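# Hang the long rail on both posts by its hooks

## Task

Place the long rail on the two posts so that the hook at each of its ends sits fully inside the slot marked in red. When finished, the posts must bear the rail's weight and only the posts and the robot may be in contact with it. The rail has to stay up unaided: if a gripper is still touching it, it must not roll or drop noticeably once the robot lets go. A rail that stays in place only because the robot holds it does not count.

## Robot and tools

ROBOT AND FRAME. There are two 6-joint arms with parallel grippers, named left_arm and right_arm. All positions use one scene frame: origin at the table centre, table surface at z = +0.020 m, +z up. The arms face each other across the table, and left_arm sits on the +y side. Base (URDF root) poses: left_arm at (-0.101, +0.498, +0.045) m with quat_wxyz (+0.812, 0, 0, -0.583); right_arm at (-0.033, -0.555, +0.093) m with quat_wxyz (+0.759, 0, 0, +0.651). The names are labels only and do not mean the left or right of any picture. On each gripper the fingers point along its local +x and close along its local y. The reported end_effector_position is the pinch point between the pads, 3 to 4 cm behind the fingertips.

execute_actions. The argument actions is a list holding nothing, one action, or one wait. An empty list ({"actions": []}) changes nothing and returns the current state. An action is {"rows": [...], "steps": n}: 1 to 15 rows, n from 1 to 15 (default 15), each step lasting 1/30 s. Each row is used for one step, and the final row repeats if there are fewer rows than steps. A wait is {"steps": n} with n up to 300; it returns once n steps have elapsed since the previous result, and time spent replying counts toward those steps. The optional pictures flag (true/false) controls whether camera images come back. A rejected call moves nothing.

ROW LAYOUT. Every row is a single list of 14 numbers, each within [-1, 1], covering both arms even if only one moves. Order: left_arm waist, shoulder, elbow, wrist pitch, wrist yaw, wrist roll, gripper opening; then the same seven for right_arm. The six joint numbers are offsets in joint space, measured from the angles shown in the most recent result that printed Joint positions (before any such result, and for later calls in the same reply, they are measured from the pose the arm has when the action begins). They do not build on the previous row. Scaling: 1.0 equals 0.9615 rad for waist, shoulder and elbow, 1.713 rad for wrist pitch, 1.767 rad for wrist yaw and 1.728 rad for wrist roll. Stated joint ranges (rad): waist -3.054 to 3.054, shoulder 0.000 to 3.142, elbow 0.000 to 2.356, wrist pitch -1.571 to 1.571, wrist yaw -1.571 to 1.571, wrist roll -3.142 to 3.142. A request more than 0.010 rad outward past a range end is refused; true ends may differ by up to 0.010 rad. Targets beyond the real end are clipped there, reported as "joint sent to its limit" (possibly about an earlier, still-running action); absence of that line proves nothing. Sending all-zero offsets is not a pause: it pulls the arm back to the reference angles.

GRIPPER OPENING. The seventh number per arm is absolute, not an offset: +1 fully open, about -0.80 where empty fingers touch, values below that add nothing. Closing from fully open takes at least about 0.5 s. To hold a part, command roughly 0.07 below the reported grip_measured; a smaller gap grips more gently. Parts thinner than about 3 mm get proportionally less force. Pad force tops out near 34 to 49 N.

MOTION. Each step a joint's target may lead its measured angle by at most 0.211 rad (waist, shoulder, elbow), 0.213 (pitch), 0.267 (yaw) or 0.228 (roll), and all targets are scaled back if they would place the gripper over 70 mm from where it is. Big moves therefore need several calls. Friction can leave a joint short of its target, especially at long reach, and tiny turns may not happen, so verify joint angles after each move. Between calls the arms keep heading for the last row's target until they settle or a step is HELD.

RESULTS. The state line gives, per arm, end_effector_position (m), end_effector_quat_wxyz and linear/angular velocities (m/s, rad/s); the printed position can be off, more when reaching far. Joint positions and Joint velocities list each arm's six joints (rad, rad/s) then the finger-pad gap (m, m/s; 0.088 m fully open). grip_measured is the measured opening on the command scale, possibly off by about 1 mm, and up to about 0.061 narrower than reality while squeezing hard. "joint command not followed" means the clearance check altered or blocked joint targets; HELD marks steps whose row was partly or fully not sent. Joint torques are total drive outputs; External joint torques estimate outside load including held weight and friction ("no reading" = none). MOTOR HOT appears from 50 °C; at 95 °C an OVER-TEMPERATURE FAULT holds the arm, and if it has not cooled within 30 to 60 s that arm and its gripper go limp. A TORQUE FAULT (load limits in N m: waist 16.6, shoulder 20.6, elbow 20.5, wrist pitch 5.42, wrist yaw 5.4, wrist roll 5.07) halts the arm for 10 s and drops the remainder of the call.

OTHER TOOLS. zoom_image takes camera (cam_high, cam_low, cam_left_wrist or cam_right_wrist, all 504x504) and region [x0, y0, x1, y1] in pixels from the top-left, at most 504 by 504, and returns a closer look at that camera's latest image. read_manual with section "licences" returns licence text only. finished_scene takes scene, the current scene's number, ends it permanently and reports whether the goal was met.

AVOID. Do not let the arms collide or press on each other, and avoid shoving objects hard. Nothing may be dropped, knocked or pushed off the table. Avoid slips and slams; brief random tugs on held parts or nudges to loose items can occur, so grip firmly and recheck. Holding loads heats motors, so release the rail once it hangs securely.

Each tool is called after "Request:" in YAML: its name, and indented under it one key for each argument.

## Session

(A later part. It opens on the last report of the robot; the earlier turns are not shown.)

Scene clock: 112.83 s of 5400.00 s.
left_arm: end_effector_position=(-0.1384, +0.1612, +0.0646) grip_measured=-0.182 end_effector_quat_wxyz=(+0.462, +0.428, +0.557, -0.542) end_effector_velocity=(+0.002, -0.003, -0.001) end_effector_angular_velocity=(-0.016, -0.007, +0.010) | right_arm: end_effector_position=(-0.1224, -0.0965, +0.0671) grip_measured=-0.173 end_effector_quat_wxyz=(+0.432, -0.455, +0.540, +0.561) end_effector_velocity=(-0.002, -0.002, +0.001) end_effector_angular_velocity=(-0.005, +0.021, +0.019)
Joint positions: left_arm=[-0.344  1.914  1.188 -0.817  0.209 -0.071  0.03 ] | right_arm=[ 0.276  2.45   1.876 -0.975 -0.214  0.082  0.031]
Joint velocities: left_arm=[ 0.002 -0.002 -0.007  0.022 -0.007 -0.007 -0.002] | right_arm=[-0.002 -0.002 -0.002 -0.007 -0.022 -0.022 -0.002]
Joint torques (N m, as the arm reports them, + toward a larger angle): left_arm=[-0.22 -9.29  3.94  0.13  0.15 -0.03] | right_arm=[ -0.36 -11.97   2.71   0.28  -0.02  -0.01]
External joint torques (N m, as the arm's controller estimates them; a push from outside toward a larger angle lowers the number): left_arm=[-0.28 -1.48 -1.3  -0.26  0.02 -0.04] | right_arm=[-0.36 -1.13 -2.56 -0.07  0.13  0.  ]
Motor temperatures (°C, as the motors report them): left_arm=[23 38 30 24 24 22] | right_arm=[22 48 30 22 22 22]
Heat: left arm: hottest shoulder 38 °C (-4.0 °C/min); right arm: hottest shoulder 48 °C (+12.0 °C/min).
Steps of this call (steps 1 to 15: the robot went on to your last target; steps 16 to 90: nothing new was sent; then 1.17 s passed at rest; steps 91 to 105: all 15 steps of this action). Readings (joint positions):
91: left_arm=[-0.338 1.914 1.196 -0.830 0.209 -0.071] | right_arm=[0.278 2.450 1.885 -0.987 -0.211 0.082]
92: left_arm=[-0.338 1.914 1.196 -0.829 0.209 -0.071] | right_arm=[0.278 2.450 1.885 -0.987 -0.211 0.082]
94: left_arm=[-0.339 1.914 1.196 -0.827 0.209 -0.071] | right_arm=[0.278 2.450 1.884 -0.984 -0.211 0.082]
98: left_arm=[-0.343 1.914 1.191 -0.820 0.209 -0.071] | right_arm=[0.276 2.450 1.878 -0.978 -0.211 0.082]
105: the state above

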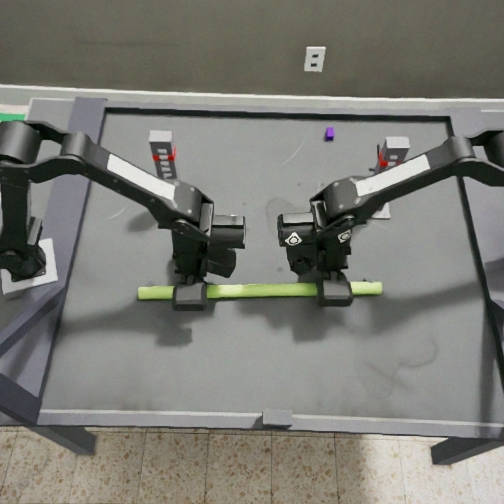

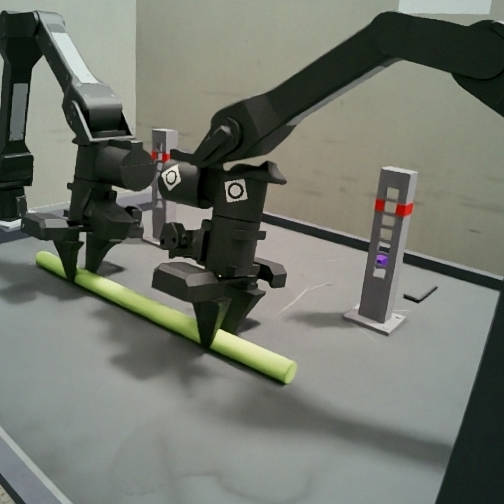

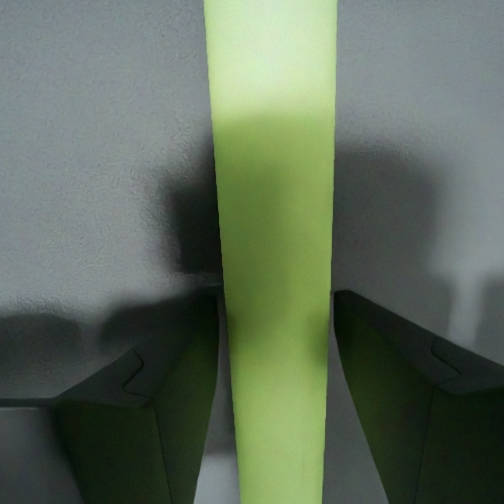

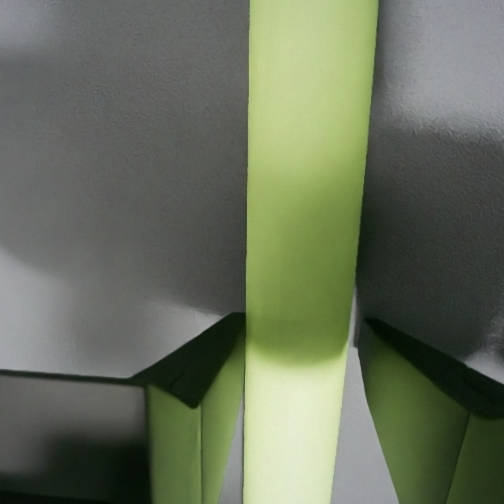

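Request:
execute_actions:
  actions:
    - {"rows":[[0,0,-0.005,0.002,0,0,-0.19,0.003,0,-0.005,0.002,0,0,-0.18],[0,0,-0.008,0.004,0,0,-0.19,0.004,0,-0.008,0.004,0,0,-0.18],[0,0,-0.011,0.005,0,0,-0.19,0.005,0,-0.011,0.005,0,0,-0.18],[0,0,-0.014,0.007,0,0,-0.19,0.005,0,-0.015,0.007,0,0,-0.18],[0,0,-0.017,0.008,0,0,-0.19,0.005,0,-0.018,0.008,0,0,-0.18],[0,0,-0.020,0.0095,0,0,-0.19,0.005,0,-0.021,0.0095,0,0,-0.18]],"steps":13}
  pictures: false

Request:
execute_actions:
  actions:
    - {"rows":[[0,0,0,0,0,0,-0.22,0,0,0,0,0,0,-0.21],[0,0,0,0,0,0,-0.24,0,0,0,0,0,0,-0.23],[0,0,0,0,0,0,-0.26,0,0,0,0,0,0,-0.25],[0,0,0,0,0,0,-0.28,0,0,0,0,0,0,-0.27],[0,0,0,0,0,0,-0.30,0,0,0,0,0,0,-0.29],[0,0,0,0,0,0,-0.32,0,0,0,0,0,0,-0.31],[0,0,0,0,0,0,-0.34,0,0,0,0,0,0,-0.33],[0,0,0,0,0,0,-0.36,0,0,0,0,0,0,-0.35],[0,0,0,0,0,0,-0.38,0,0,0,0,0,0,-0.37],[0,0,0,0,0,0,-0.40,0,0,0,0,0,0,-0.39],[0,0,0,0,0,0,-0.42,0,0,0,0,0,0,-0.41],[0,0,0,0,0,0,-0.44,0,0,0,0,0,0,-0.43]],"steps":15}

Request:
zoom_image:
  camera: "cam_high"
  region: [320, 240, 400, 320]

Scene clock: 121.60 s of 5400.00 s.
left_arm: end_effector_position=(-0.1386, +0.1607, +0.0632) grip_measured=-0.187 end_effector_quat_wxyz=(+0.463, +0.427, +0.556, -0.543) end_effector_velocity=(+0.002, -0.001, +0.001) end_effector_angular_velocity=(-0.011, -0.022, +0.005) | right_arm: end_effector_position=(-0.1227, -0.0969, +0.0656) grip_measured=-0.177 end_effector_quat_wxyz=(+0.432, -0.454, +0.540, +0.562) end_effector_velocity=(+0.000, -0.003, -0.000) end_effector_angular_velocity=(-0.008, +0.006, +0.019)
Joint positions: left_arm=[-0.345  1.914  1.181 -0.804  0.209 -0.071  0.03 ] | right_arm=[ 0.277  2.45   1.869 -0.968 -0.215  0.082  0.03 ]
Joint velocities: left_arm=[-0.002 -0.007 -0.002  0.007 -0.022 -0.007 -0.   ] | right_arm=[-0.002 -0.002 -0.007 -0.007 -0.007 -0.022 -0.   ]
Joint torques (N m, as the arm reports them, + toward a larger angle): left_arm=[ 0.07 -9.23  3.8   0.14  0.13 -0.02] | right_arm=[  0.4  -11.89   2.32   0.59  -0.11  -0.02]
External joint torques (N m, as the arm's controller estimates them; a push from outside toward a larger angle lowers the number): left_arm=[ 0.06 -1.34 -1.5  -0.28 -0.01 -0.04] | right_arm=[ 0.5  -1.09 -2.91  0.24  0.02  0.  ]
Motor temperatures (°C, as the motors report them): left_arm=[23 39 29 24 24 22] | right_arm=[22 49 29 22 22 22]
Heat: left arm: hottest shoulder 39 °C (-4.1 °C/min); right arm: hottest shoulder 49 °C (+12.2 °C/min).
Steps of this call (steps 1 to 15: the robot went on to your last target; steps 16 to 90: nothing new was sent; then 5.33 s passed at rest; steps 91 to 103: all 13 steps of this action). Readings (joint positions):
91: left_arm=[-0.345 1.914 1.187 -0.816 0.209 -0.071] | right_arm=[0.276 2.450 1.875 -0.975 -0.215 0.082]
92: left_arm=[-0.345 1.914 1.187 -0.816 0.209 -0.071] | right_arm=[0.277 2.450 1.875 -0.975 -0.215 0.082]
94: left_arm=[-0.345 1.914 1.187 -0.813 0.209 -0.071] | right_arm=[0.277 2.450 1.875 -0.974 -0.215 0.082]
98: left_arm=[-0.345 1.914 1.183 -0.807 0.209 -0.071] | right_arm=[0.277 2.450 1.871 -0.970 -0.215 0.082]
103: the state above

Scene clock: 122.10 s of 5400.00 s.
left_arm: end_effector_position=(-0.1387, +0.1607, +0.0632) grip_measured=-0.336 end_effector_quat_wxyz=(+0.462, +0.426, +0.556, -0.544) end_effector_velocity=(+0.003, +0.006, -0.002) end_effector_angular_velocity=(+0.031, -0.022, +0.020) | right_arm: end_effector_position=(-0.1248, -0.0971, +0.0657) grip_measured=-0.322 end_effector_quat_wxyz=(+0.430, -0.454, +0.540, +0.564) end_effector_velocity=(+0.001, -0.004, +0.002) end_effector_angular_velocity=(-0.019, +0.005, -0.009)
Joint positions: left_arm=[-0.345  1.914  1.181 -0.804  0.21  -0.071  0.023] | right_arm=[ 0.28   2.45   1.869 -0.967 -0.22   0.082  0.023]
Joint velocities: left_arm=[-0.002  0.002 -0.002 -0.022 -0.022 -0.022 -0.   ] | right_arm=[-0.002 -0.002  0.002 -0.022 -0.007  0.007  0.   ]
Joint torques (N m, as the arm reports them, + toward a larger angle): left_arm=[ 0.   -9.29  4.88  0.05  0.11 -0.03] | right_arm=[ -0.24 -12.01   3.81   0.07   0.03  -0.01]
External joint torques (N m, as the arm's controller estimates them; a push from outside toward a larger angle lowers the number): left_arm=[ 0.05 -1.52 -0.33 -0.35 -0.03 -0.04] | right_arm=[-0.24 -1.17 -1.44 -0.27  0.18  0.  ]
Motor temperatures (°C, as the motors report them): left_arm=[23 39 29 24 24 22] | right_arm=[22 49 29 22 22 22]
Heat: left arm: hottest shoulder 39 °C (-4.0 °C/min); right arm: hottest shoulder 49 °C (+12.1 °C/min).
Steps of this call (steps 1 to 15: all 15 steps of this action). Readings (joint positions):
1: left_arm=[-0.345 1.914 1.181 -0.804 0.209 -0.071] | right_arm=[0.277 2.450 1.869 -0.968 -0.215 0.082]
2: left_arm=[-0.345 1.914 1.181 -0.804 0.209 -0.071] | right_arm=[0.277 2.450 1.869 -0.968 -0.215 0.082]
4: left_arm=[-0.344 1.914 1.181 -0.804 0.208 -0.071] | right_arm=[0.277 2.450 1.869 -0.968 -0.217 0.082]
8: left_arm=[-0.345 1.914 1.181 -0.804 0.210 -0.071] | right_arm=[0.280 2.450 1.869 -0.967 -0.220 0.082]
15: the state above

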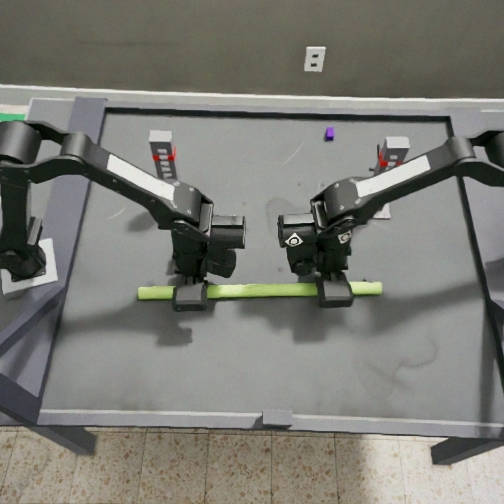

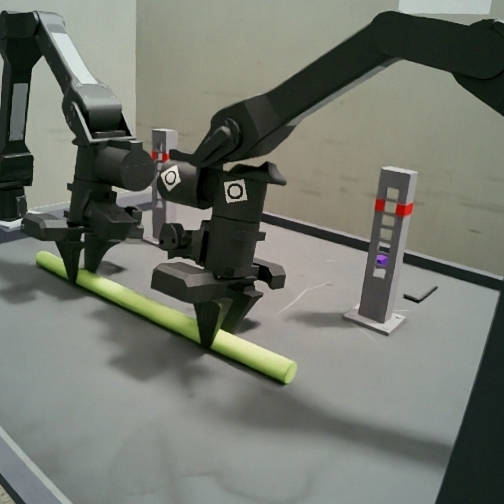

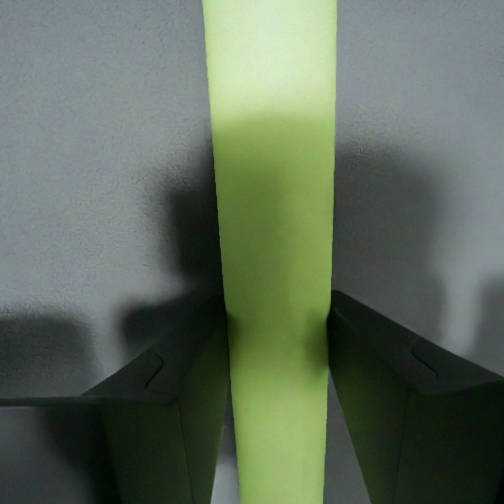

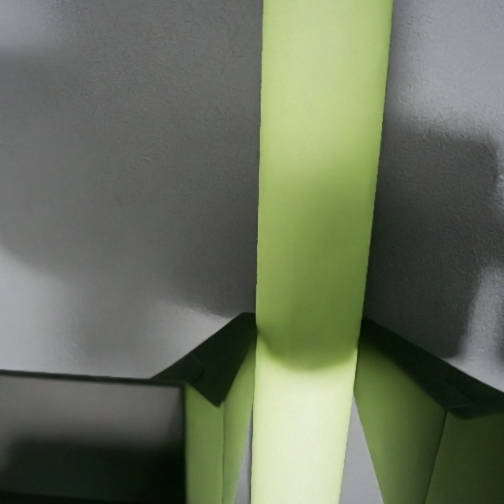

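Region (320, 240, 400, 320) of cam_high's 504x504 image, scaled by 6.300, with more detail than that image has.

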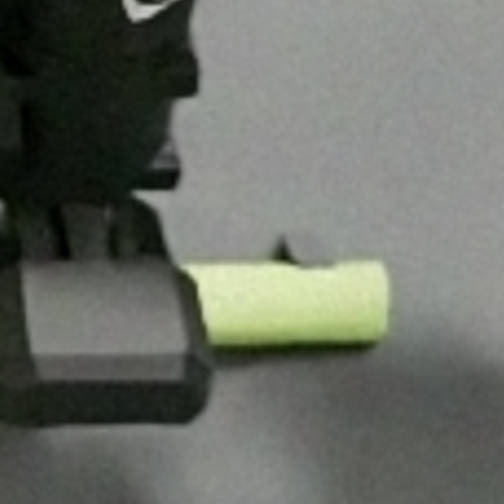

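Request:
zoom_image:
  camera: "cam_high"
  region: [120, 120, 220, 220]

Request:
zoom_image:
  camera: "cam_low"
  region: [120, 120, 200, 260]

Region (120, 120, 220, 220) of cam_high's 504x504 image, scaled by 5.040, with more detail than that image has.

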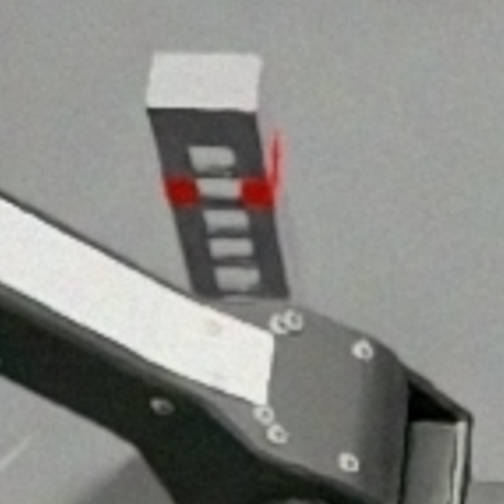

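Region (120, 120, 200, 260) of cam_low's 504x504 image, scaled by 3.600, with more detail than that image has; it fills the left 288 columns of this view, and the rest is white.

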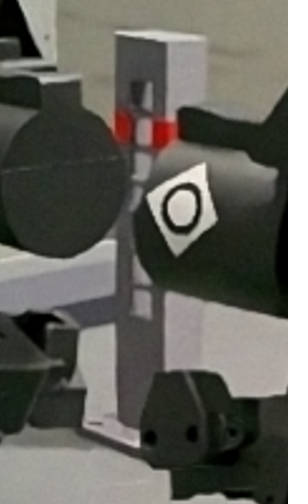

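Request:
execute_actions:
  actions:
    - {"rows":[[0,-0.022,0.016,0,0,0,-0.45,0,-0.029,0.016,0,0,0,-0.45],[0,-0.029,0.025,-0.011,0,0,-0.45,0,-0.035,0.023,-0.009,0,0,-0.45],[0,-0.037,0.034,-0.021,0,0,-0.45,0,-0.041,0.031,-0.017,0,0,-0.45],[0,-0.044,0.044,-0.031,0,0,-0.45,0,-0.047,0.038,-0.025,0,0,-0.45],[0,-0.052,0.054,-0.041,0,0,-0.45,0,-0.053,0.046,-0.033,0,0,-0.45],[0,-0.059,0.064,-0.05,0,0,-0.45,0,-0.059,0.054,-0.041,0,0,-0.45],[0,-0.066,0.074,-0.06,0,0,-0.45,0,-0.065,0.062,-0.049,0,0,-0.45],[0,-0.0726,0.084,-0.069,0,0,-0.45,0,-0.07,0.07,-0.056,0,0,-0.45],[0,-0.078,0.095,-0.079,0,0,-0.45,0,-0.074,0.08,-0.064,0,0,-0.45],[0,-0.084,0.107,-0.088,0,0,-0.45,0,-0.079,0.091,-0.073,0,0,-0.45],[0,-0.089,0.119,-0.098,0,0,-0.45,0,-0.083,0.102,-0.081,0,0,-0.45],[0,-0.095,0.13,-0.107,0,0,-0.45,0,-0.087,0.112,-0.089,0,0,-0.45],[0,-0.1,0.142,-0.117,0,0,-0.45,0,-0.091,0.123,-0.097,0,0,-0.45],[0,-0.105,0.154,-0.126,0,0,-0.45,0,-0.095,0.134,-0.106,0,0,-0.45],[0,-0.11,0.166,-0.136,0,0,-0.45,0,-0.099,0.145,-0.114,0,0,-0.45]],"steps":15}
  pictures: false

Request:
execute_actions:
  actions:
    - {"steps":12}

Request:
zoom_image:
  camera: "cam_low"
  region: [240, 250, 340, 350]

Scene clock: 142.97 s of 5400.00 s.
left_arm: end_effector_position=(-0.1381, +0.1610, +0.1079) grip_measured=-0.336 end_effector_quat_wxyz=(+0.463, +0.428, +0.556, -0.542) end_effector_velocity=(+0.002, +0.002, +0.125) end_effector_angular_velocity=(-0.001, -0.022, +0.005) | right_arm: end_effector_position=(-0.1247, -0.0969, +0.1115) grip_measured=-0.322 end_effector_quat_wxyz=(+0.430, -0.454, +0.540, +0.564) end_effector_velocity=(+0.000, -0.003, +0.116) end_effector_angular_velocity=(-0.013, +0.005, +0.019)
Joint positions: left_arm=[-0.345  1.848  1.286 -0.979  0.206 -0.071  0.023] | right_arm=[ 0.28   2.395  1.958 -1.111 -0.219  0.081  0.023]
Joint velocities: left_arm=[-0.002 -0.159  0.32  -0.476 -0.022 -0.007 -0.   ] | right_arm=[-0.002 -0.105  0.281 -0.403 -0.007 -0.022 -0.   ]
Joint torques (N m, as the arm reports them, + toward a larger angle): left_arm=[  0.03 -11.97   6.59  -0.09   0.25  -0.03] | right_arm=[  0.02 -14.88   5.82  -0.07  -0.16   0.01]
External joint torques (N m, as the arm's controller estimates them; a push from outside toward a larger angle lowers the number): left_arm=[-0.02 -4.3   1.04 -0.47  0.13 -0.04] | right_arm=[ 0.02 -4.37  0.5  -0.42 -0.02  0.02]
Motor temperatures (°C, as the motors report them): left_arm=[23 39 30 24 24 22] | right_arm=[22 51 29 22 22 22]
Heat: left arm: hottest shoulder 39 °C (-2.0 °C/min); right arm: hottest shoulder 51 °C (+8.0 °C/min). Fold the right arm in close to its base before you think long.
MOTOR HOT: a motor of the right arm reached 50 °C. Now the hottest motor of the right arm, joint 2 (shoulder), reports 51 °C. The temperature limit of the motors' drives, at which the controller stops that arm, is 95 °C. To cool a motor, set the load down, stop pushing, or move to a pose that needs little force.
Steps of this call (steps 1 to 15: the robot went on to your last target; steps 16 to 90: nothing new was sent; then 17.37 s passed at rest; steps 91 to 105: all 15 steps of this action). Readings (joint positions):
91: left_arm=[-0.345 1.914 1.181 -0.804 0.210 -0.071] | right_arm=[0.280 2.448 1.870 -0.967 -0.220 0.082]
92: left_arm=[-0.345 1.913 1.182 -0.805 0.210 -0.071] | right_arm=[0.280 2.447 1.870 -0.968 -0.220 0.082]
94: left_arm=[-0.345 1.913 1.189 -0.814 0.207 -0.071] | right_arm=[0.280 2.447 1.876 -0.973 -0.219 0.082]
98: left_arm=[-0.345 1.895 1.219 -0.865 0.206 -0.071] | right_arm=[0.280 2.437 1.898 -1.013 -0.219 0.081]
105: the state above

Scene clock: 143.37 s of 5400.00 s.
left_arm: end_effector_position=(-0.1381, +0.1613, +0.1229) grip_measured=-0.336 end_effector_quat_wxyz=(+0.463, +0.428, +0.555, -0.542) end_effector_velocity=(+0.000, +0.004, +0.005) end_effector_angular_velocity=(+0.021, -0.007, +0.019) | right_arm: end_effector_position=(-0.1248, -0.0974, +0.1261) grip_measured=-0.322 end_effector_quat_wxyz=(+0.430, -0.454, +0.539, +0.564) end_effector_velocity=(+0.000, -0.003, +0.005) end_effector_angular_velocity=(-0.016, +0.005, +0.005)
Joint positions: left_arm=[-0.345  1.829  1.323 -1.033  0.206 -0.071  0.023] | right_arm=[ 0.28   2.381  1.991 -1.158 -0.219  0.081  0.023]
Joint velocities: left_arm=[-0.002 -0.007  0.012 -0.037 -0.007 -0.022 -0.   ] | right_arm=[-0.002 -0.002  0.017 -0.037 -0.007 -0.007 -0.   ]
Joint torques (N m, as the arm reports them, + toward a larger angle): left_arm=[  0.02 -11.75   6.7   -0.12   0.27  -0.04] | right_arm=[  0.   -14.62   5.81  -0.05  -0.17   0.01]
External joint torques (N m, as the arm's controller estimates them; a push from outside toward a larger angle lowers the number): left_arm=[ 0.03 -4.11  1.06 -0.51  0.13 -0.05] | right_arm=[ 0.07 -3.92  0.34 -0.43 -0.02  0.02]
Motor temperatures (°C, as the motors report them): left_arm=[23 39 30 24 24 22] | right_arm=[22 52 30 22 22 22]
Heat: left arm: hottest shoulder 39 °C (-2.0 °C/min); right arm: hottest shoulder 52 °C (+9.1 °C/min). Fold the right arm in close to its base before you think long.
MOTOR HOT: still on. Now the hottest motor of the right arm, joint 2 (shoulder), reports 52 °C; a drive's own limit is 95 °C.
Steps of this call (steps 1 to 12: the robot went on to your last target). Readings (joint positions):
1: left_arm=[-0.345 1.843 1.296 -0.993 0.206 -0.071] | right_arm=[0.280 2.392 1.967 -1.124 -0.219 0.081]
2: left_arm=[-0.345 1.839 1.304 -1.005 0.206 -0.071] | right_arm=[0.280 2.389 1.973 -1.133 -0.219 0.081]
4: left_arm=[-0.345 1.831 1.313 -1.019 0.206 -0.071] | right_arm=[0.280 2.383 1.982 -1.146 -0.219 0.081]
8: left_arm=[-0.345 1.829 1.320 -1.029 0.206 -0.071] | right_arm=[0.280 2.381 1.989 -1.155 -0.219 0.081]
12: the state above

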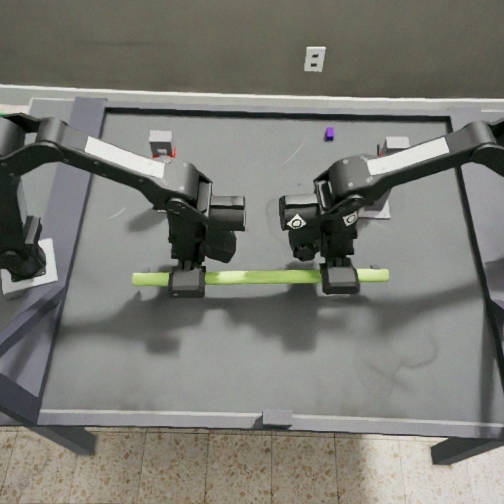

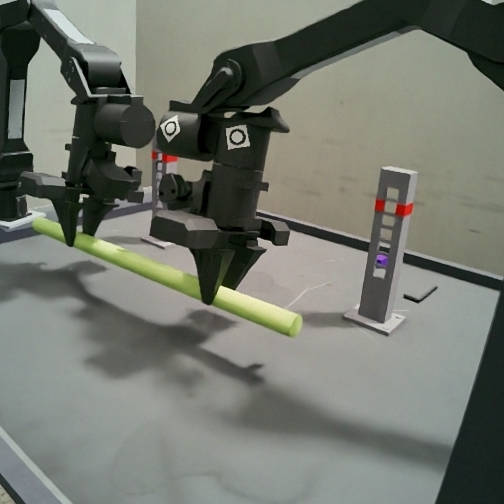

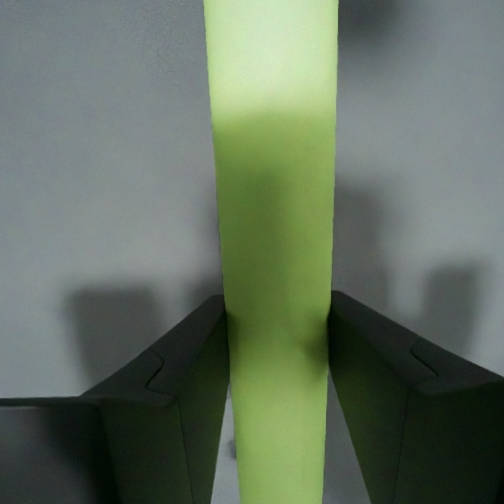

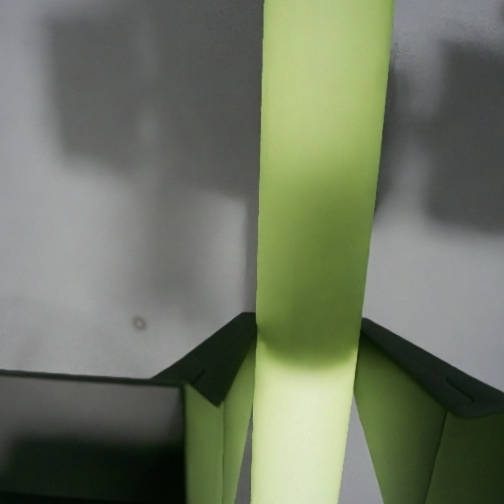

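Region (240, 250, 340, 350) of cam_low's 504x504 image, scaled by 5.040, with more detail than that image has.

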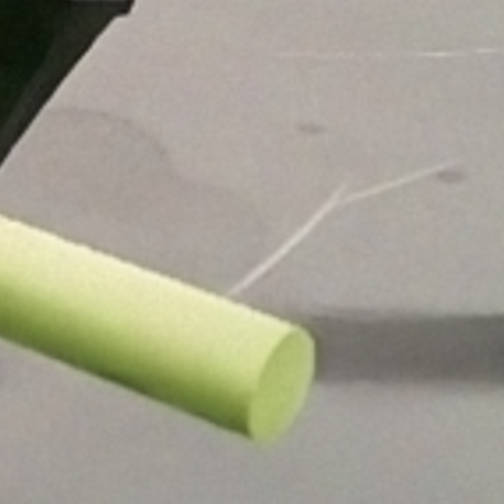

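Request:
execute_actions:
  actions:
    - {"rows":[[0.003,0.006,0.016,-0.002,-0.003,0.002,-0.45,0.003,-0.029,0.016,-0.002,0.003,0.002,-0.45],[0.004,0.007,0.033,-0.012,-0.018,0.004,-0.45,0.004,-0.036,0.019,-0.009,0.019,0.003,-0.45],[0.006,0.009,0.05,-0.022,-0.034,0.005,-0.45,0.005,-0.043,0.022,-0.015,0.034,0.004,-0.45],[0.007,0.01,0.067,-0.031,-0.049,0.007,-0.45,0.005,-0.05,0.024,-0.022,0.05,0.005,-0.45],[0.008,0.011,0.084,-0.041,-0.064,0.008,-0.45,0.006,-0.057,0.027,-0.028,0.065,0.005,-0.45],[0.009,0.012,0.1,-0.051,-0.079,0.01,-0.45,0.007,-0.064,0.03,-0.035,0.081,0.006,-0.45],[0.011,0.014,0.117,-0.061,-0.095,0.011,-0.45,0.008,-0.071,0.033,-0.041,0.096,0.007,-0.45],[0.012,0.015,0.134,-0.0706,-0.11,0.013,-0.45,0.0086,-0.0776,0.0355,-0.048,0.112,0.008,-0.45],[0.013,0.018,0.149,-0.078,-0.126,0.015,-0.45,0.009,-0.082,0.038,-0.054,0.127,0.01,-0.45],[0.014,0.021,0.163,-0.085,-0.141,0.017,-0.45,0.01,-0.087,0.041,-0.06,0.143,0.011,-0.45],[0.015,0.024,0.178,-0.092,-0.157,0.019,-0.45,0.011,-0.092,0.043,-0.066,0.158,0.013,-0.45],[0.015,0.027,0.192,-0.099,-0.172,0.02,-0.45,0.012,-0.097,0.046,-0.071,0.174,0.014,-0.45],[0.016,0.03,0.207,-0.106,-0.188,0.022,-0.45,0.012,-0.102,0.049,-0.077,0.189,0.016,-0.45],[0.017,0.033,0.221,-0.113,-0.203,0.024,-0.45,0.013,-0.106,0.051,-0.083,0.205,0.017,-0.45],[0.018,0.036,0.236,-0.12,-0.219,0.026,-0.45,0.014,-0.111,0.054,-0.089,0.22,0.019,-0.45]],"steps":15}
  pictures: false

Request:
execute_actions:
  actions:
    - {"steps":14}

Scene clock: 170.57 s of 5400.00 s.
left_arm: end_effector_position=(-0.0913, +0.1531, +0.1550) grip_measured=-0.336 end_effector_quat_wxyz=(+0.533, +0.508, +0.482, -0.475) end_effector_velocity=(+0.127, -0.025, +0.087) end_effector_angular_velocity=(+0.028, -0.800, -0.060) | right_arm: end_effector_position=(-0.0828, -0.1071, +0.1576) grip_measured=-0.322 end_effector_quat_wxyz=(+0.511, -0.524, +0.471, +0.492) end_effector_velocity=(+0.113, -0.028, +0.075) end_effector_angular_velocity=(+0.007, -0.790, -0.058)
Joint positions: left_arm=[-0.334  1.844  1.484 -1.195 -0.083 -0.039  0.023] | right_arm=[ 0.287  2.316  2.017 -1.273  0.072  0.101  0.023]
Joint velocities: left_arm=[ 0.022  0.081  0.413 -0.359 -0.799  0.095 -0.   ] | right_arm=[ 0.022 -0.12   0.061 -0.286  0.784  0.081 -0.   ]
Joint torques (N m, as the arm reports them, + toward a larger angle): left_arm=[ 0.27 -8.12  6.95 -0.05 -0.16  0.03] | right_arm=[  0.38 -14.77   5.94  -0.01   0.16   0.12]
External joint torques (N m, as the arm's controller estimates them; a push from outside toward a larger angle lowers the number): left_arm=[ 0.26 -0.29  1.19 -0.41 -0.09  0.03] | right_arm=[ 0.31 -4.5   0.5  -0.34  0.11  0.12]
Motor temperatures (°C, as the motors report them): left_arm=[23 43 33 24 24 22] | right_arm=[22 59 32 22 22 22]
Heat: left arm: hottest shoulder 43 °C (+4.0 °C/min); right arm: hottest shoulder 59 °C (+11.1 °C/min). Fold the right arm in close to its base before you think long.
MOTOR HOT: still on. Now the hottest motor of the right arm, joint 2 (shoulder), reports 59 °C; a drive's own limit is 95 °C.
Steps of this call (steps 1 to 30: the robot went on to your last target; steps 31 to 90: nothing new was sent; then 23.70 s passed at rest; steps 91 to 105: all 15 steps of this action). Readings (joint positions):
91: left_arm=[-0.345 1.829 1.324 -1.035 0.206 -0.071] | right_arm=[0.280 2.381 1.992 -1.159 -0.219 0.081]
92: left_arm=[-0.345 1.829 1.326 -1.037 0.203 -0.070] | right_arm=[0.280 2.380 1.992 -1.159 -0.215 0.081]
94: left_arm=[-0.345 1.829 1.337 -1.050 0.178 -0.067] | right_arm=[0.282 2.378 1.994 -1.165 -0.190 0.081]
98: left_arm=[-0.341 1.830 1.386 -1.101 0.095 -0.059] | right_arm=[0.283 2.358 2.001 -1.201 -0.106 0.085]
105: the state above

Scene clock: 171.03 s of 5400.00 s.
left_arm: end_effector_position=(-0.0763, +0.1505, +0.1658) grip_measured=-0.336 end_effector_quat_wxyz=(+0.552, +0.531, +0.457, -0.452) end_effector_velocity=(+0.002, +0.004, +0.002) end_effector_angular_velocity=(+0.016, -0.022, +0.005) | right_arm: end_effector_position=(-0.0695, -0.1103, +0.1680) grip_measured=-0.322 end_effector_quat_wxyz=(+0.535, -0.543, +0.449, +0.466) end_effector_velocity=(+0.004, -0.000, +0.002) end_effector_angular_velocity=(+0.002, -0.022, -0.009)
Joint positions: left_arm=[-0.33   1.853  1.532 -1.236 -0.174 -0.029  0.023] | right_arm=[ 0.289  2.3    2.026 -1.307  0.164  0.111  0.023]
Joint velocities: left_arm=[-0.002 -0.002  0.002 -0.022 -0.022 -0.007 -0.001] | right_arm=[-0.002 -0.002  0.002 -0.007  0.022  0.007 -0.   ]
Joint torques (N m, as the arm reports them, + toward a larger angle): left_arm=[ 0.23 -8.33  6.85 -0.08 -0.25  0.02] | right_arm=[  0.47 -14.67   5.8    0.     0.22   0.09]
External joint torques (N m, as the arm's controller estimates them; a push from outside toward a larger angle lowers the number): left_arm=[ 0.2  -0.45  1.09 -0.44 -0.12  0.03] | right_arm=[ 0.47 -4.41  0.33 -0.3   0.11  0.08]
Motor temperatures (°C, as the motors report them): left_arm=[23 43 33 24 24 22] | right_arm=[22 59 32 22 22 22]
Heat: left arm: hottest shoulder 43 °C (+5.1 °C/min); right arm: hottest shoulder 59 °C (+11.2 °C/min). Fold the right arm in close to its base before you think long.
MOTOR HOT: still on. Now the hottest motor of the right arm, joint 2 (shoulder), reports 59 °C; a drive's own limit is 95 °C.
Steps of this call (steps 1 to 14: the robot went on to your last target). Readings (joint positions):
1: left_arm=[-0.333 1.846 1.496 -1.206 -0.107 -0.036] | right_arm=[0.287 2.313 2.019 -1.282 0.096 0.104]
2: left_arm=[-0.332 1.848 1.506 -1.213 -0.125 -0.034] | right_arm=[0.287 2.309 2.021 -1.290 0.114 0.105]
4: left_arm=[-0.330 1.849 1.518 -1.224 -0.147 -0.031] | right_arm=[0.288 2.304 2.023 -1.298 0.136 0.108]
8: left_arm=[-0.330 1.852 1.528 -1.233 -0.166 -0.029] | right_arm=[0.288 2.300 2.025 -1.305 0.155 0.110]
14: the state above

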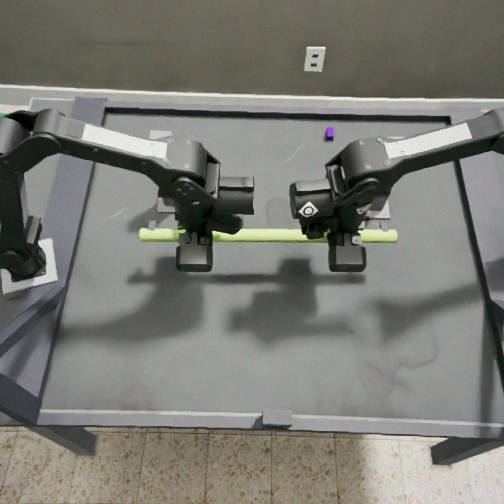

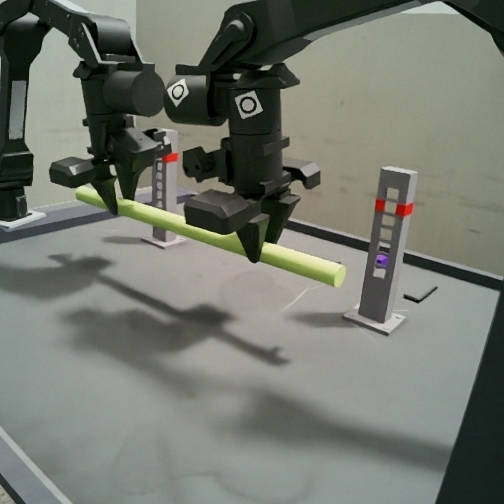

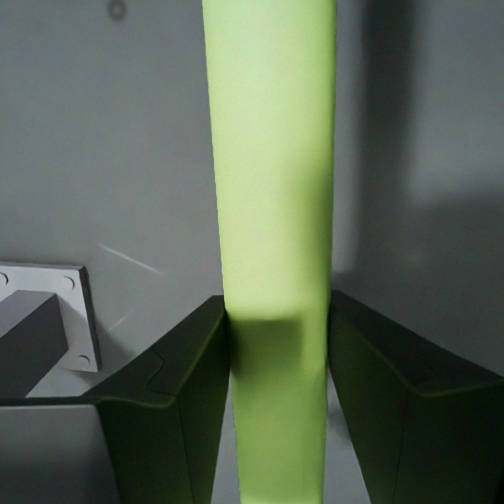

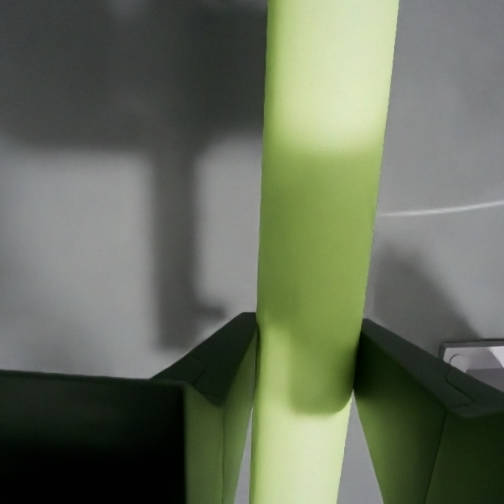

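Request:
execute_actions:
  actions: []

Scene clock: 186.30 s of 5400.00 s.
left_arm: end_effector_position=(-0.0760, +0.1504, +0.1660) grip_measured=-0.336 end_effector_quat_wxyz=(+0.552, +0.532, +0.457, -0.452) end_effector_velocity=(+0.002, -0.002, +0.004) end_effector_angular_velocity=(-0.018, -0.022, +0.005) | right_arm: end_effector_position=(-0.0692, -0.1103, +0.1681) grip_measured=-0.322 end_effector_quat_wxyz=(+0.535, -0.544, +0.448, +0.465) end_effector_velocity=(+0.000, -0.003, -0.001) end_effector_angular_velocity=(-0.014, +0.006, +0.005)
Joint positions: left_arm=[-0.33   1.854  1.533 -1.237 -0.176 -0.029  0.023] | right_arm=[ 0.289  2.3    2.026 -1.308  0.166  0.111  0.023]
Joint velocities: left_arm=[-0.002 -0.007  0.002  0.007 -0.022 -0.007 -0.   ] | right_arm=[-0.002 -0.002 -0.007 -0.007 -0.007 -0.007 -0.   ]
Joint torques (N m, as the arm reports them, + toward a larger angle): left_arm=[ 0.25 -8.21  6.94 -0.09 -0.27  0.02] | right_arm=[  0.41 -14.6    5.9   -0.07   0.24   0.08]
External joint torques (N m, as the arm's controller estimates them; a push from outside toward a larger angle lowers the number): left_arm=[ 0.23 -0.21  1.1  -0.46 -0.13  0.03] | right_arm=[ 0.41 -4.42  0.5  -0.36  0.14  0.07]
Motor temperatures (°C, as the motors report them): left_arm=[23 41 34 24 24 22] | right_arm=[22 61 33 22 22 22]
Heat: left arm: hottest shoulder 41 °C (+2.0 °C/min); right arm: hottest shoulder 61 °C (+11.1 °C/min). Fold the right arm in close to its base before you think long.
MOTOR HOT: still on. Now the hottest motor of the right arm, joint 2 (shoulder), reports 61 °C; a drive's own limit is 95 °C.
Steps of this call (steps 1 to 30: the robot went on to your last target; steps 31 to 90: nothing new was sent; then 12.27 s passed at rest). Readings (joint positions):
1: left_arm=[-0.330 1.853 1.532 -1.237 -0.175 -0.029] | right_arm=[0.289 2.300 2.026 -1.307 0.164 0.111]
2: left_arm=[-0.330 1.853 1.532 -1.237 -0.175 -0.029] | right_arm=[0.289 2.300 2.026 -1.307 0.164 0.111]
4: left_arm=[-0.330 1.853 1.532 -1.237 -0.175 -0.029] | right_arm=[0.289 2.300 2.026 -1.308 0.165 0.111]
8: left_arm=[-0.330 1.853 1.532 -1.237 -0.176 -0.029] | right_arm=[0.289 2.300 2.026 -1.308 0.165 0.111]
90: the state above
All arms were judged still, so your last target was given up. Only a new action makes them travel on or press farther. Fingers that are still opening or closing keep moving.

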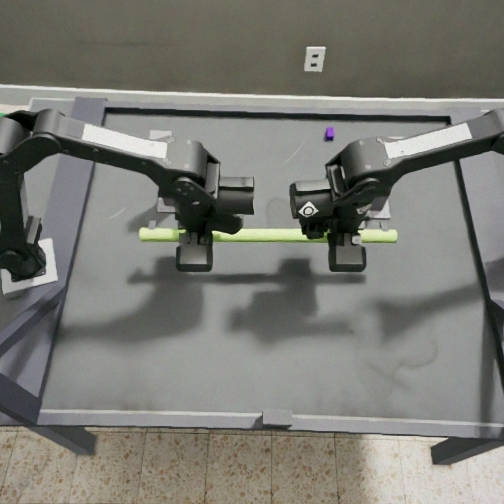

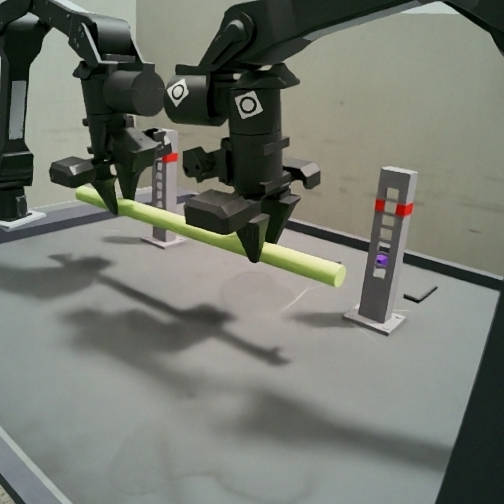

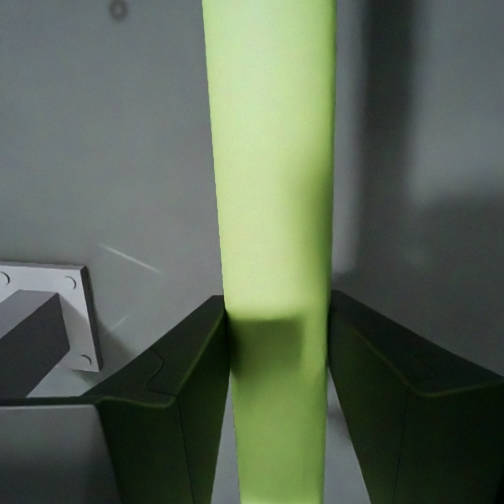

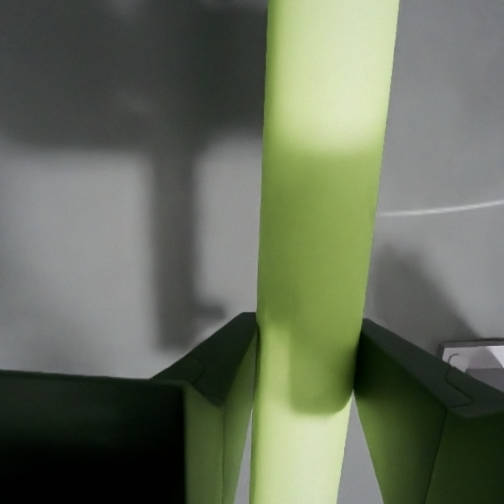

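Request:
execute_actions:
  actions:
    - {"rows":[ [0.004,0.009,0.026,-0.005,-0.016,0.004,-0.45,0.002,-0.030,0.018,-0.006,0.016,0.004,-0.45], [0.005,0.012,0.035,-0.009,-0.030,0.006,-0.45,0.002,-0.033,0.019,-0.011,0.030,0.005,-0.45], [0.006,0.015,0.045,-0.012,-0.043,0.008,-0.45,0.003,-0.036,0.021,-0.015,0.043,0.007,-0.45], [0.008,0.018,0.055,-0.016,-0.057,0.010,-0.45,0.003,-0.038,0.023,-0.020,0.056,0.008,-0.45], [0.009,0.022,0.064,-0.019,-0.070,0.011,-0.45,0.004,-0.041,0.024,-0.024,0.070,0.010,-0.45], [0.010,0.025,0.074,-0.023,-0.084,0.013,-0.45,0.004,-0.043,0.026,-0.028,0.083,0.011,-0.45], [0.011,0.028,0.084,-0.026,-0.097,0.015,-0.45,0.004,-0.046,0.028,-0.033,0.096,0.013,-0.45], [0.012,0.031,0.093,-0.030,-0.111,0.017,-0.45,0.004,-0.048,0.029,-0.037,0.110,0.014,-0.45], [0.014,0.033,0.100,-0.031,-0.126,0.020,-0.45,0.003,-0.050,0.029,-0.041,0.125,0.016,-0.45], [0.017,0.036,0.106,-0.032,-0.142,0.023,-0.45,0.003,-0.052,0.029,-0.045,0.140,0.018,-0.45], [0.019,0.038,0.113,-0.032,-0.157,0.026,-0.45,0.002,-0.054,0.029,-0.049,0.155,0.020,-0.45], [0.021,0.041,0.119,-0.033,-0.173,0.029,-0.45,0.002,-0.057,0.029,-0.054,0.171,0.022,-0.45], [0.023,0.043,0.126,-0.034,-0.188,0.032,-0.45,0.001,-0.059,0.028,-0.058,0.186,0.024,-0.45], [0.026,0.045,0.133,-0.035,-0.204,0.035,-0.45,0.000,-0.061,0.028,-0.062,0.201,0.026,-0.45], [0.028,0.048,0.139,-0.036,-0.219,0.038,-0.45,-0.001,-0.063,0.028,-0.066,0.217,0.028,-0.45]],"steps":15}
  pictures: false

Request:
execute_actions:
  actions:
    - {"steps":14}

Scene clock: 195.07 s of 5400.00 s.
left_arm: end_effector_position=(-0.0291, +0.1420, +0.1937) grip_measured=-0.336 end_effector_quat_wxyz=(+0.606, +0.596, +0.369, -0.375) end_effector_velocity=(+0.124, -0.020, +0.077) end_effector_angular_velocity=(+0.024, -0.771, -0.038) | right_arm: end_effector_position=(-0.0277, -0.1200, +0.1954) grip_measured=-0.322 end_effector_quat_wxyz=(+0.599, -0.599, +0.374, +0.377) end_effector_velocity=(+0.110, -0.026, +0.072) end_effector_angular_velocity=(-0.017, -0.768, -0.047)
Joint positions: left_arm=[-0.312  1.881  1.624 -1.292 -0.462  0.015  0.023] | right_arm=[ 0.29   2.273  2.036 -1.395  0.448  0.148  0.023]
Joint velocities: left_arm=[ 0.056  0.071  0.193 -0.081 -0.769  0.125 -0.   ] | right_arm=[-0.007 -0.051 -0.002 -0.212  0.755  0.095 -0.   ]
Joint torques (N m, as the arm reports them, + toward a larger angle): left_arm=[ 0.25 -8.47  7.23  0.06 -0.52  0.06] | right_arm=[ -0.08 -14.38   5.83  -0.05   0.48   0.  ]
External joint torques (N m, as the arm's controller estimates them; a push from outside toward a larger angle lowers the number): left_arm=[ 0.29 -0.38  1.44 -0.32 -0.19  0.09] | right_arm=[ 0.02 -4.27  0.43 -0.26  0.18 -0.02]
Motor temperatures (°C, as the motors report them): left_arm=[23 40 35 24 24 22] | right_arm=[22 62 33 22 22 22]
Heat: left arm: hottest shoulder 40 °C (+1.0 °C/min); right arm: hottest shoulder 62 °C (+11.0 °C/min). Fold the right arm in close to its base before you think long.
MOTOR HOT: still on. Now the hottest motor of the right arm, joint 2 (shoulder), reports 62 °C; a drive's own limit is 95 °C.
Steps of this call (steps 1 to 90: nothing new was sent; then 5.27 s passed at rest; steps 91 to 105: all 15 steps of this action). Readings (joint positions):
91: left_arm=[-0.330 1.854 1.533 -1.238 -0.178 -0.028] | right_arm=[0.289 2.300 2.026 -1.308 0.168 0.111]
92: left_arm=[-0.330 1.854 1.535 -1.240 -0.186 -0.027] | right_arm=[0.289 2.300 2.026 -1.310 0.176 0.113]
94: left_arm=[-0.330 1.857 1.545 -1.247 -0.214 -0.023] | right_arm=[0.290 2.299 2.028 -1.318 0.203 0.116]
98: left_arm=[-0.325 1.865 1.575 -1.268 -0.291 -0.014] | right_arm=[0.290 2.291 2.033 -1.344 0.279 0.125]
105: the state above

Scene clock: 195.53 s of 5400.00 s.
left_arm: end_effector_position=(-0.0141, +0.1395, +0.2035) grip_measured=-0.336 end_effector_quat_wxyz=(+0.621, +0.614, +0.341, -0.348) end_effector_velocity=(+0.004, +0.001, +0.003) end_effector_angular_velocity=(+0.012, -0.037, -0.008) | right_arm: end_effector_position=(-0.0139, -0.1228, +0.2052) grip_measured=-0.322 end_effector_quat_wxyz=(+0.617, -0.614, +0.348, +0.348) end_effector_velocity=(+0.000, -0.002, -0.000) end_effector_angular_velocity=(-0.012, +0.006, +0.003)
Joint positions: left_arm=[-0.304  1.889  1.647 -1.299 -0.553  0.031  0.023] | right_arm=[ 0.287  2.265  2.036 -1.419  0.538  0.159  0.023]
Joint velocities: left_arm=[-0.002  0.002  0.002 -0.007 -0.037  0.007 -0.   ] | right_arm=[-0.002 -0.002 -0.002 -0.007 -0.007 -0.007 -0.   ]
Joint torques (N m, as the arm reports them, + toward a larger angle): left_arm=[ 0.1  -8.45  7.09  0.01 -0.56  0.09] | right_arm=[  0.1  -14.2    5.85  -0.08   0.62   0.01]
External joint torques (N m, as the arm's controller estimates them; a push from outside toward a larger angle lowers the number): left_arm=[ 0.13 -0.32  1.31 -0.38 -0.18  0.13] | right_arm=[ 0.15 -4.28  0.52 -0.27  0.28 -0.01]
Motor temperatures (°C, as the motors report them): left_arm=[23 40 35 24 24 22] | right_arm=[22 62 33 22 22 22]
Heat: left arm: hottest shoulder 40 °C (+1.0 °C/min); right arm: hottest shoulder 62 °C (+11.1 °C/min). Fold the right arm in close to its base before you think long.
MOTOR HOT: still on. Now the hottest motor of the right arm, joint 2 (shoulder), reports 62 °C; a drive's own limit is 95 °C.
Steps of this call (steps 1 to 14: the robot went on to your last target). Readings (joint positions):
1: left_arm=[-0.310 1.883 1.630 -1.294 -0.486 0.019] | right_arm=[0.290 2.271 2.036 -1.402 0.472 0.151]
2: left_arm=[-0.308 1.884 1.635 -1.295 -0.503 0.023] | right_arm=[0.289 2.270 2.036 -1.407 0.489 0.153]
4: left_arm=[-0.305 1.886 1.641 -1.297 -0.526 0.027] | right_arm=[0.288 2.267 2.036 -1.412 0.511 0.155]
8: left_arm=[-0.304 1.887 1.646 -1.299 -0.545 0.030] | right_arm=[0.287 2.265 2.036 -1.417 0.530 0.158]
14: the state above

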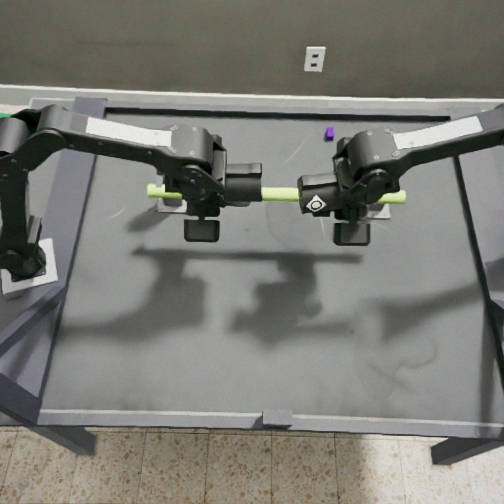

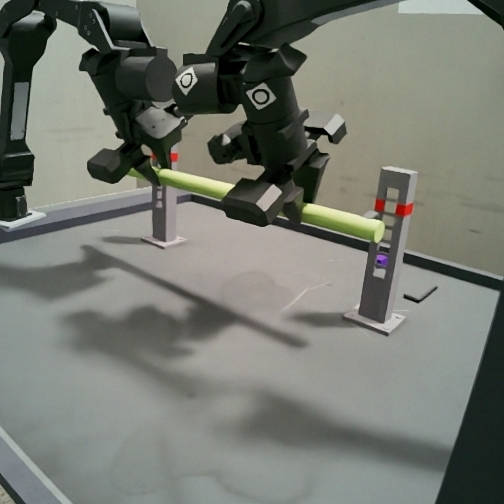

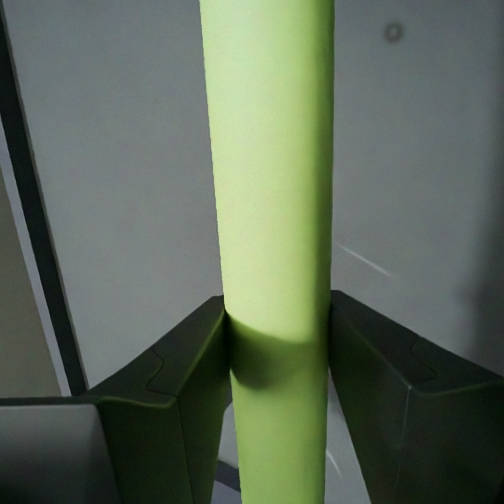

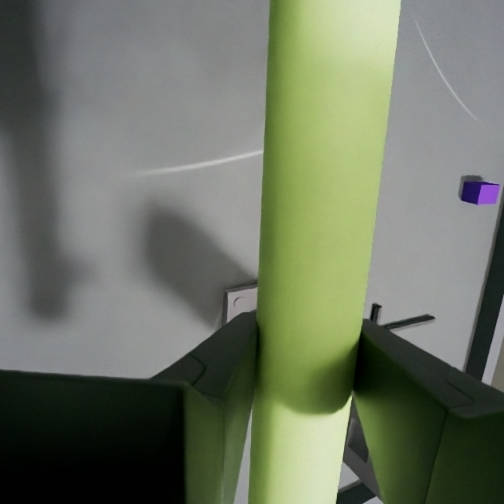

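Request:
zoom_image:
  camera: "cam_low"
  region: [345, 180, 425, 260]

Request:
zoom_image:
  camera: "cam_high"
  region: [340, 150, 420, 230]

Request:
zoom_image:
  camera: "cam_high"
  region: [130, 140, 210, 220]

Region (345, 180, 425, 260) of cam_low's 504x504 image, scaled by 6.300, with more detail than that image has.

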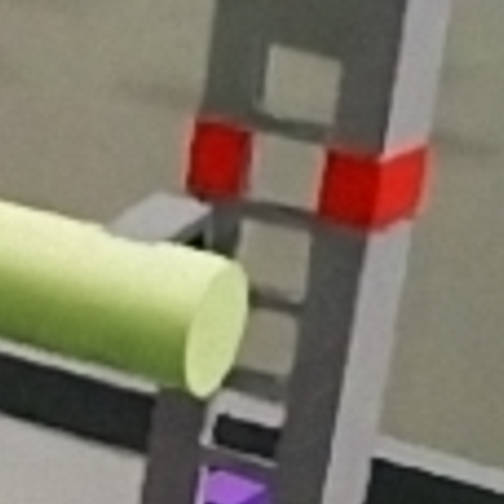

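Region (340, 150, 420, 230) of cam_high's 504x504 image, scaled by 6.300, with more detail than that image has.

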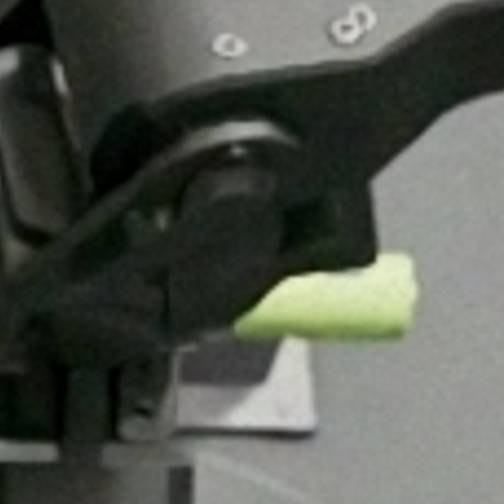

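Region (130, 140, 210, 220) of cam_high's 504x504 image, scaled by 6.300, with more detail than that image has.

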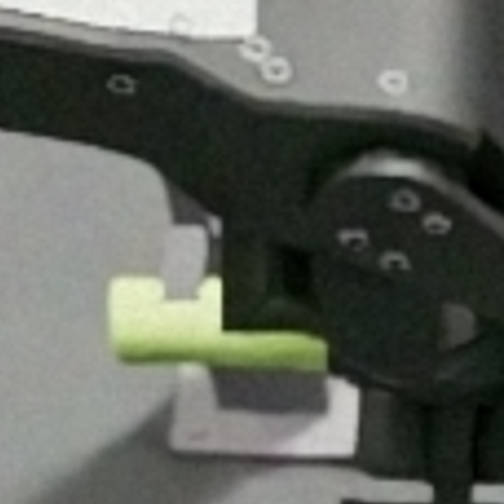

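Request:
zoom_image:
  camera: "cam_low"
  region: [120, 130, 200, 210]

Region (120, 130, 200, 210) of cam_low's 504x504 image, scaled by 6.300, with more detail than that image has.

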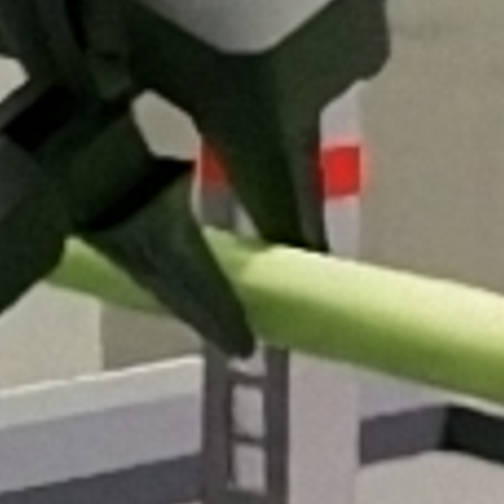

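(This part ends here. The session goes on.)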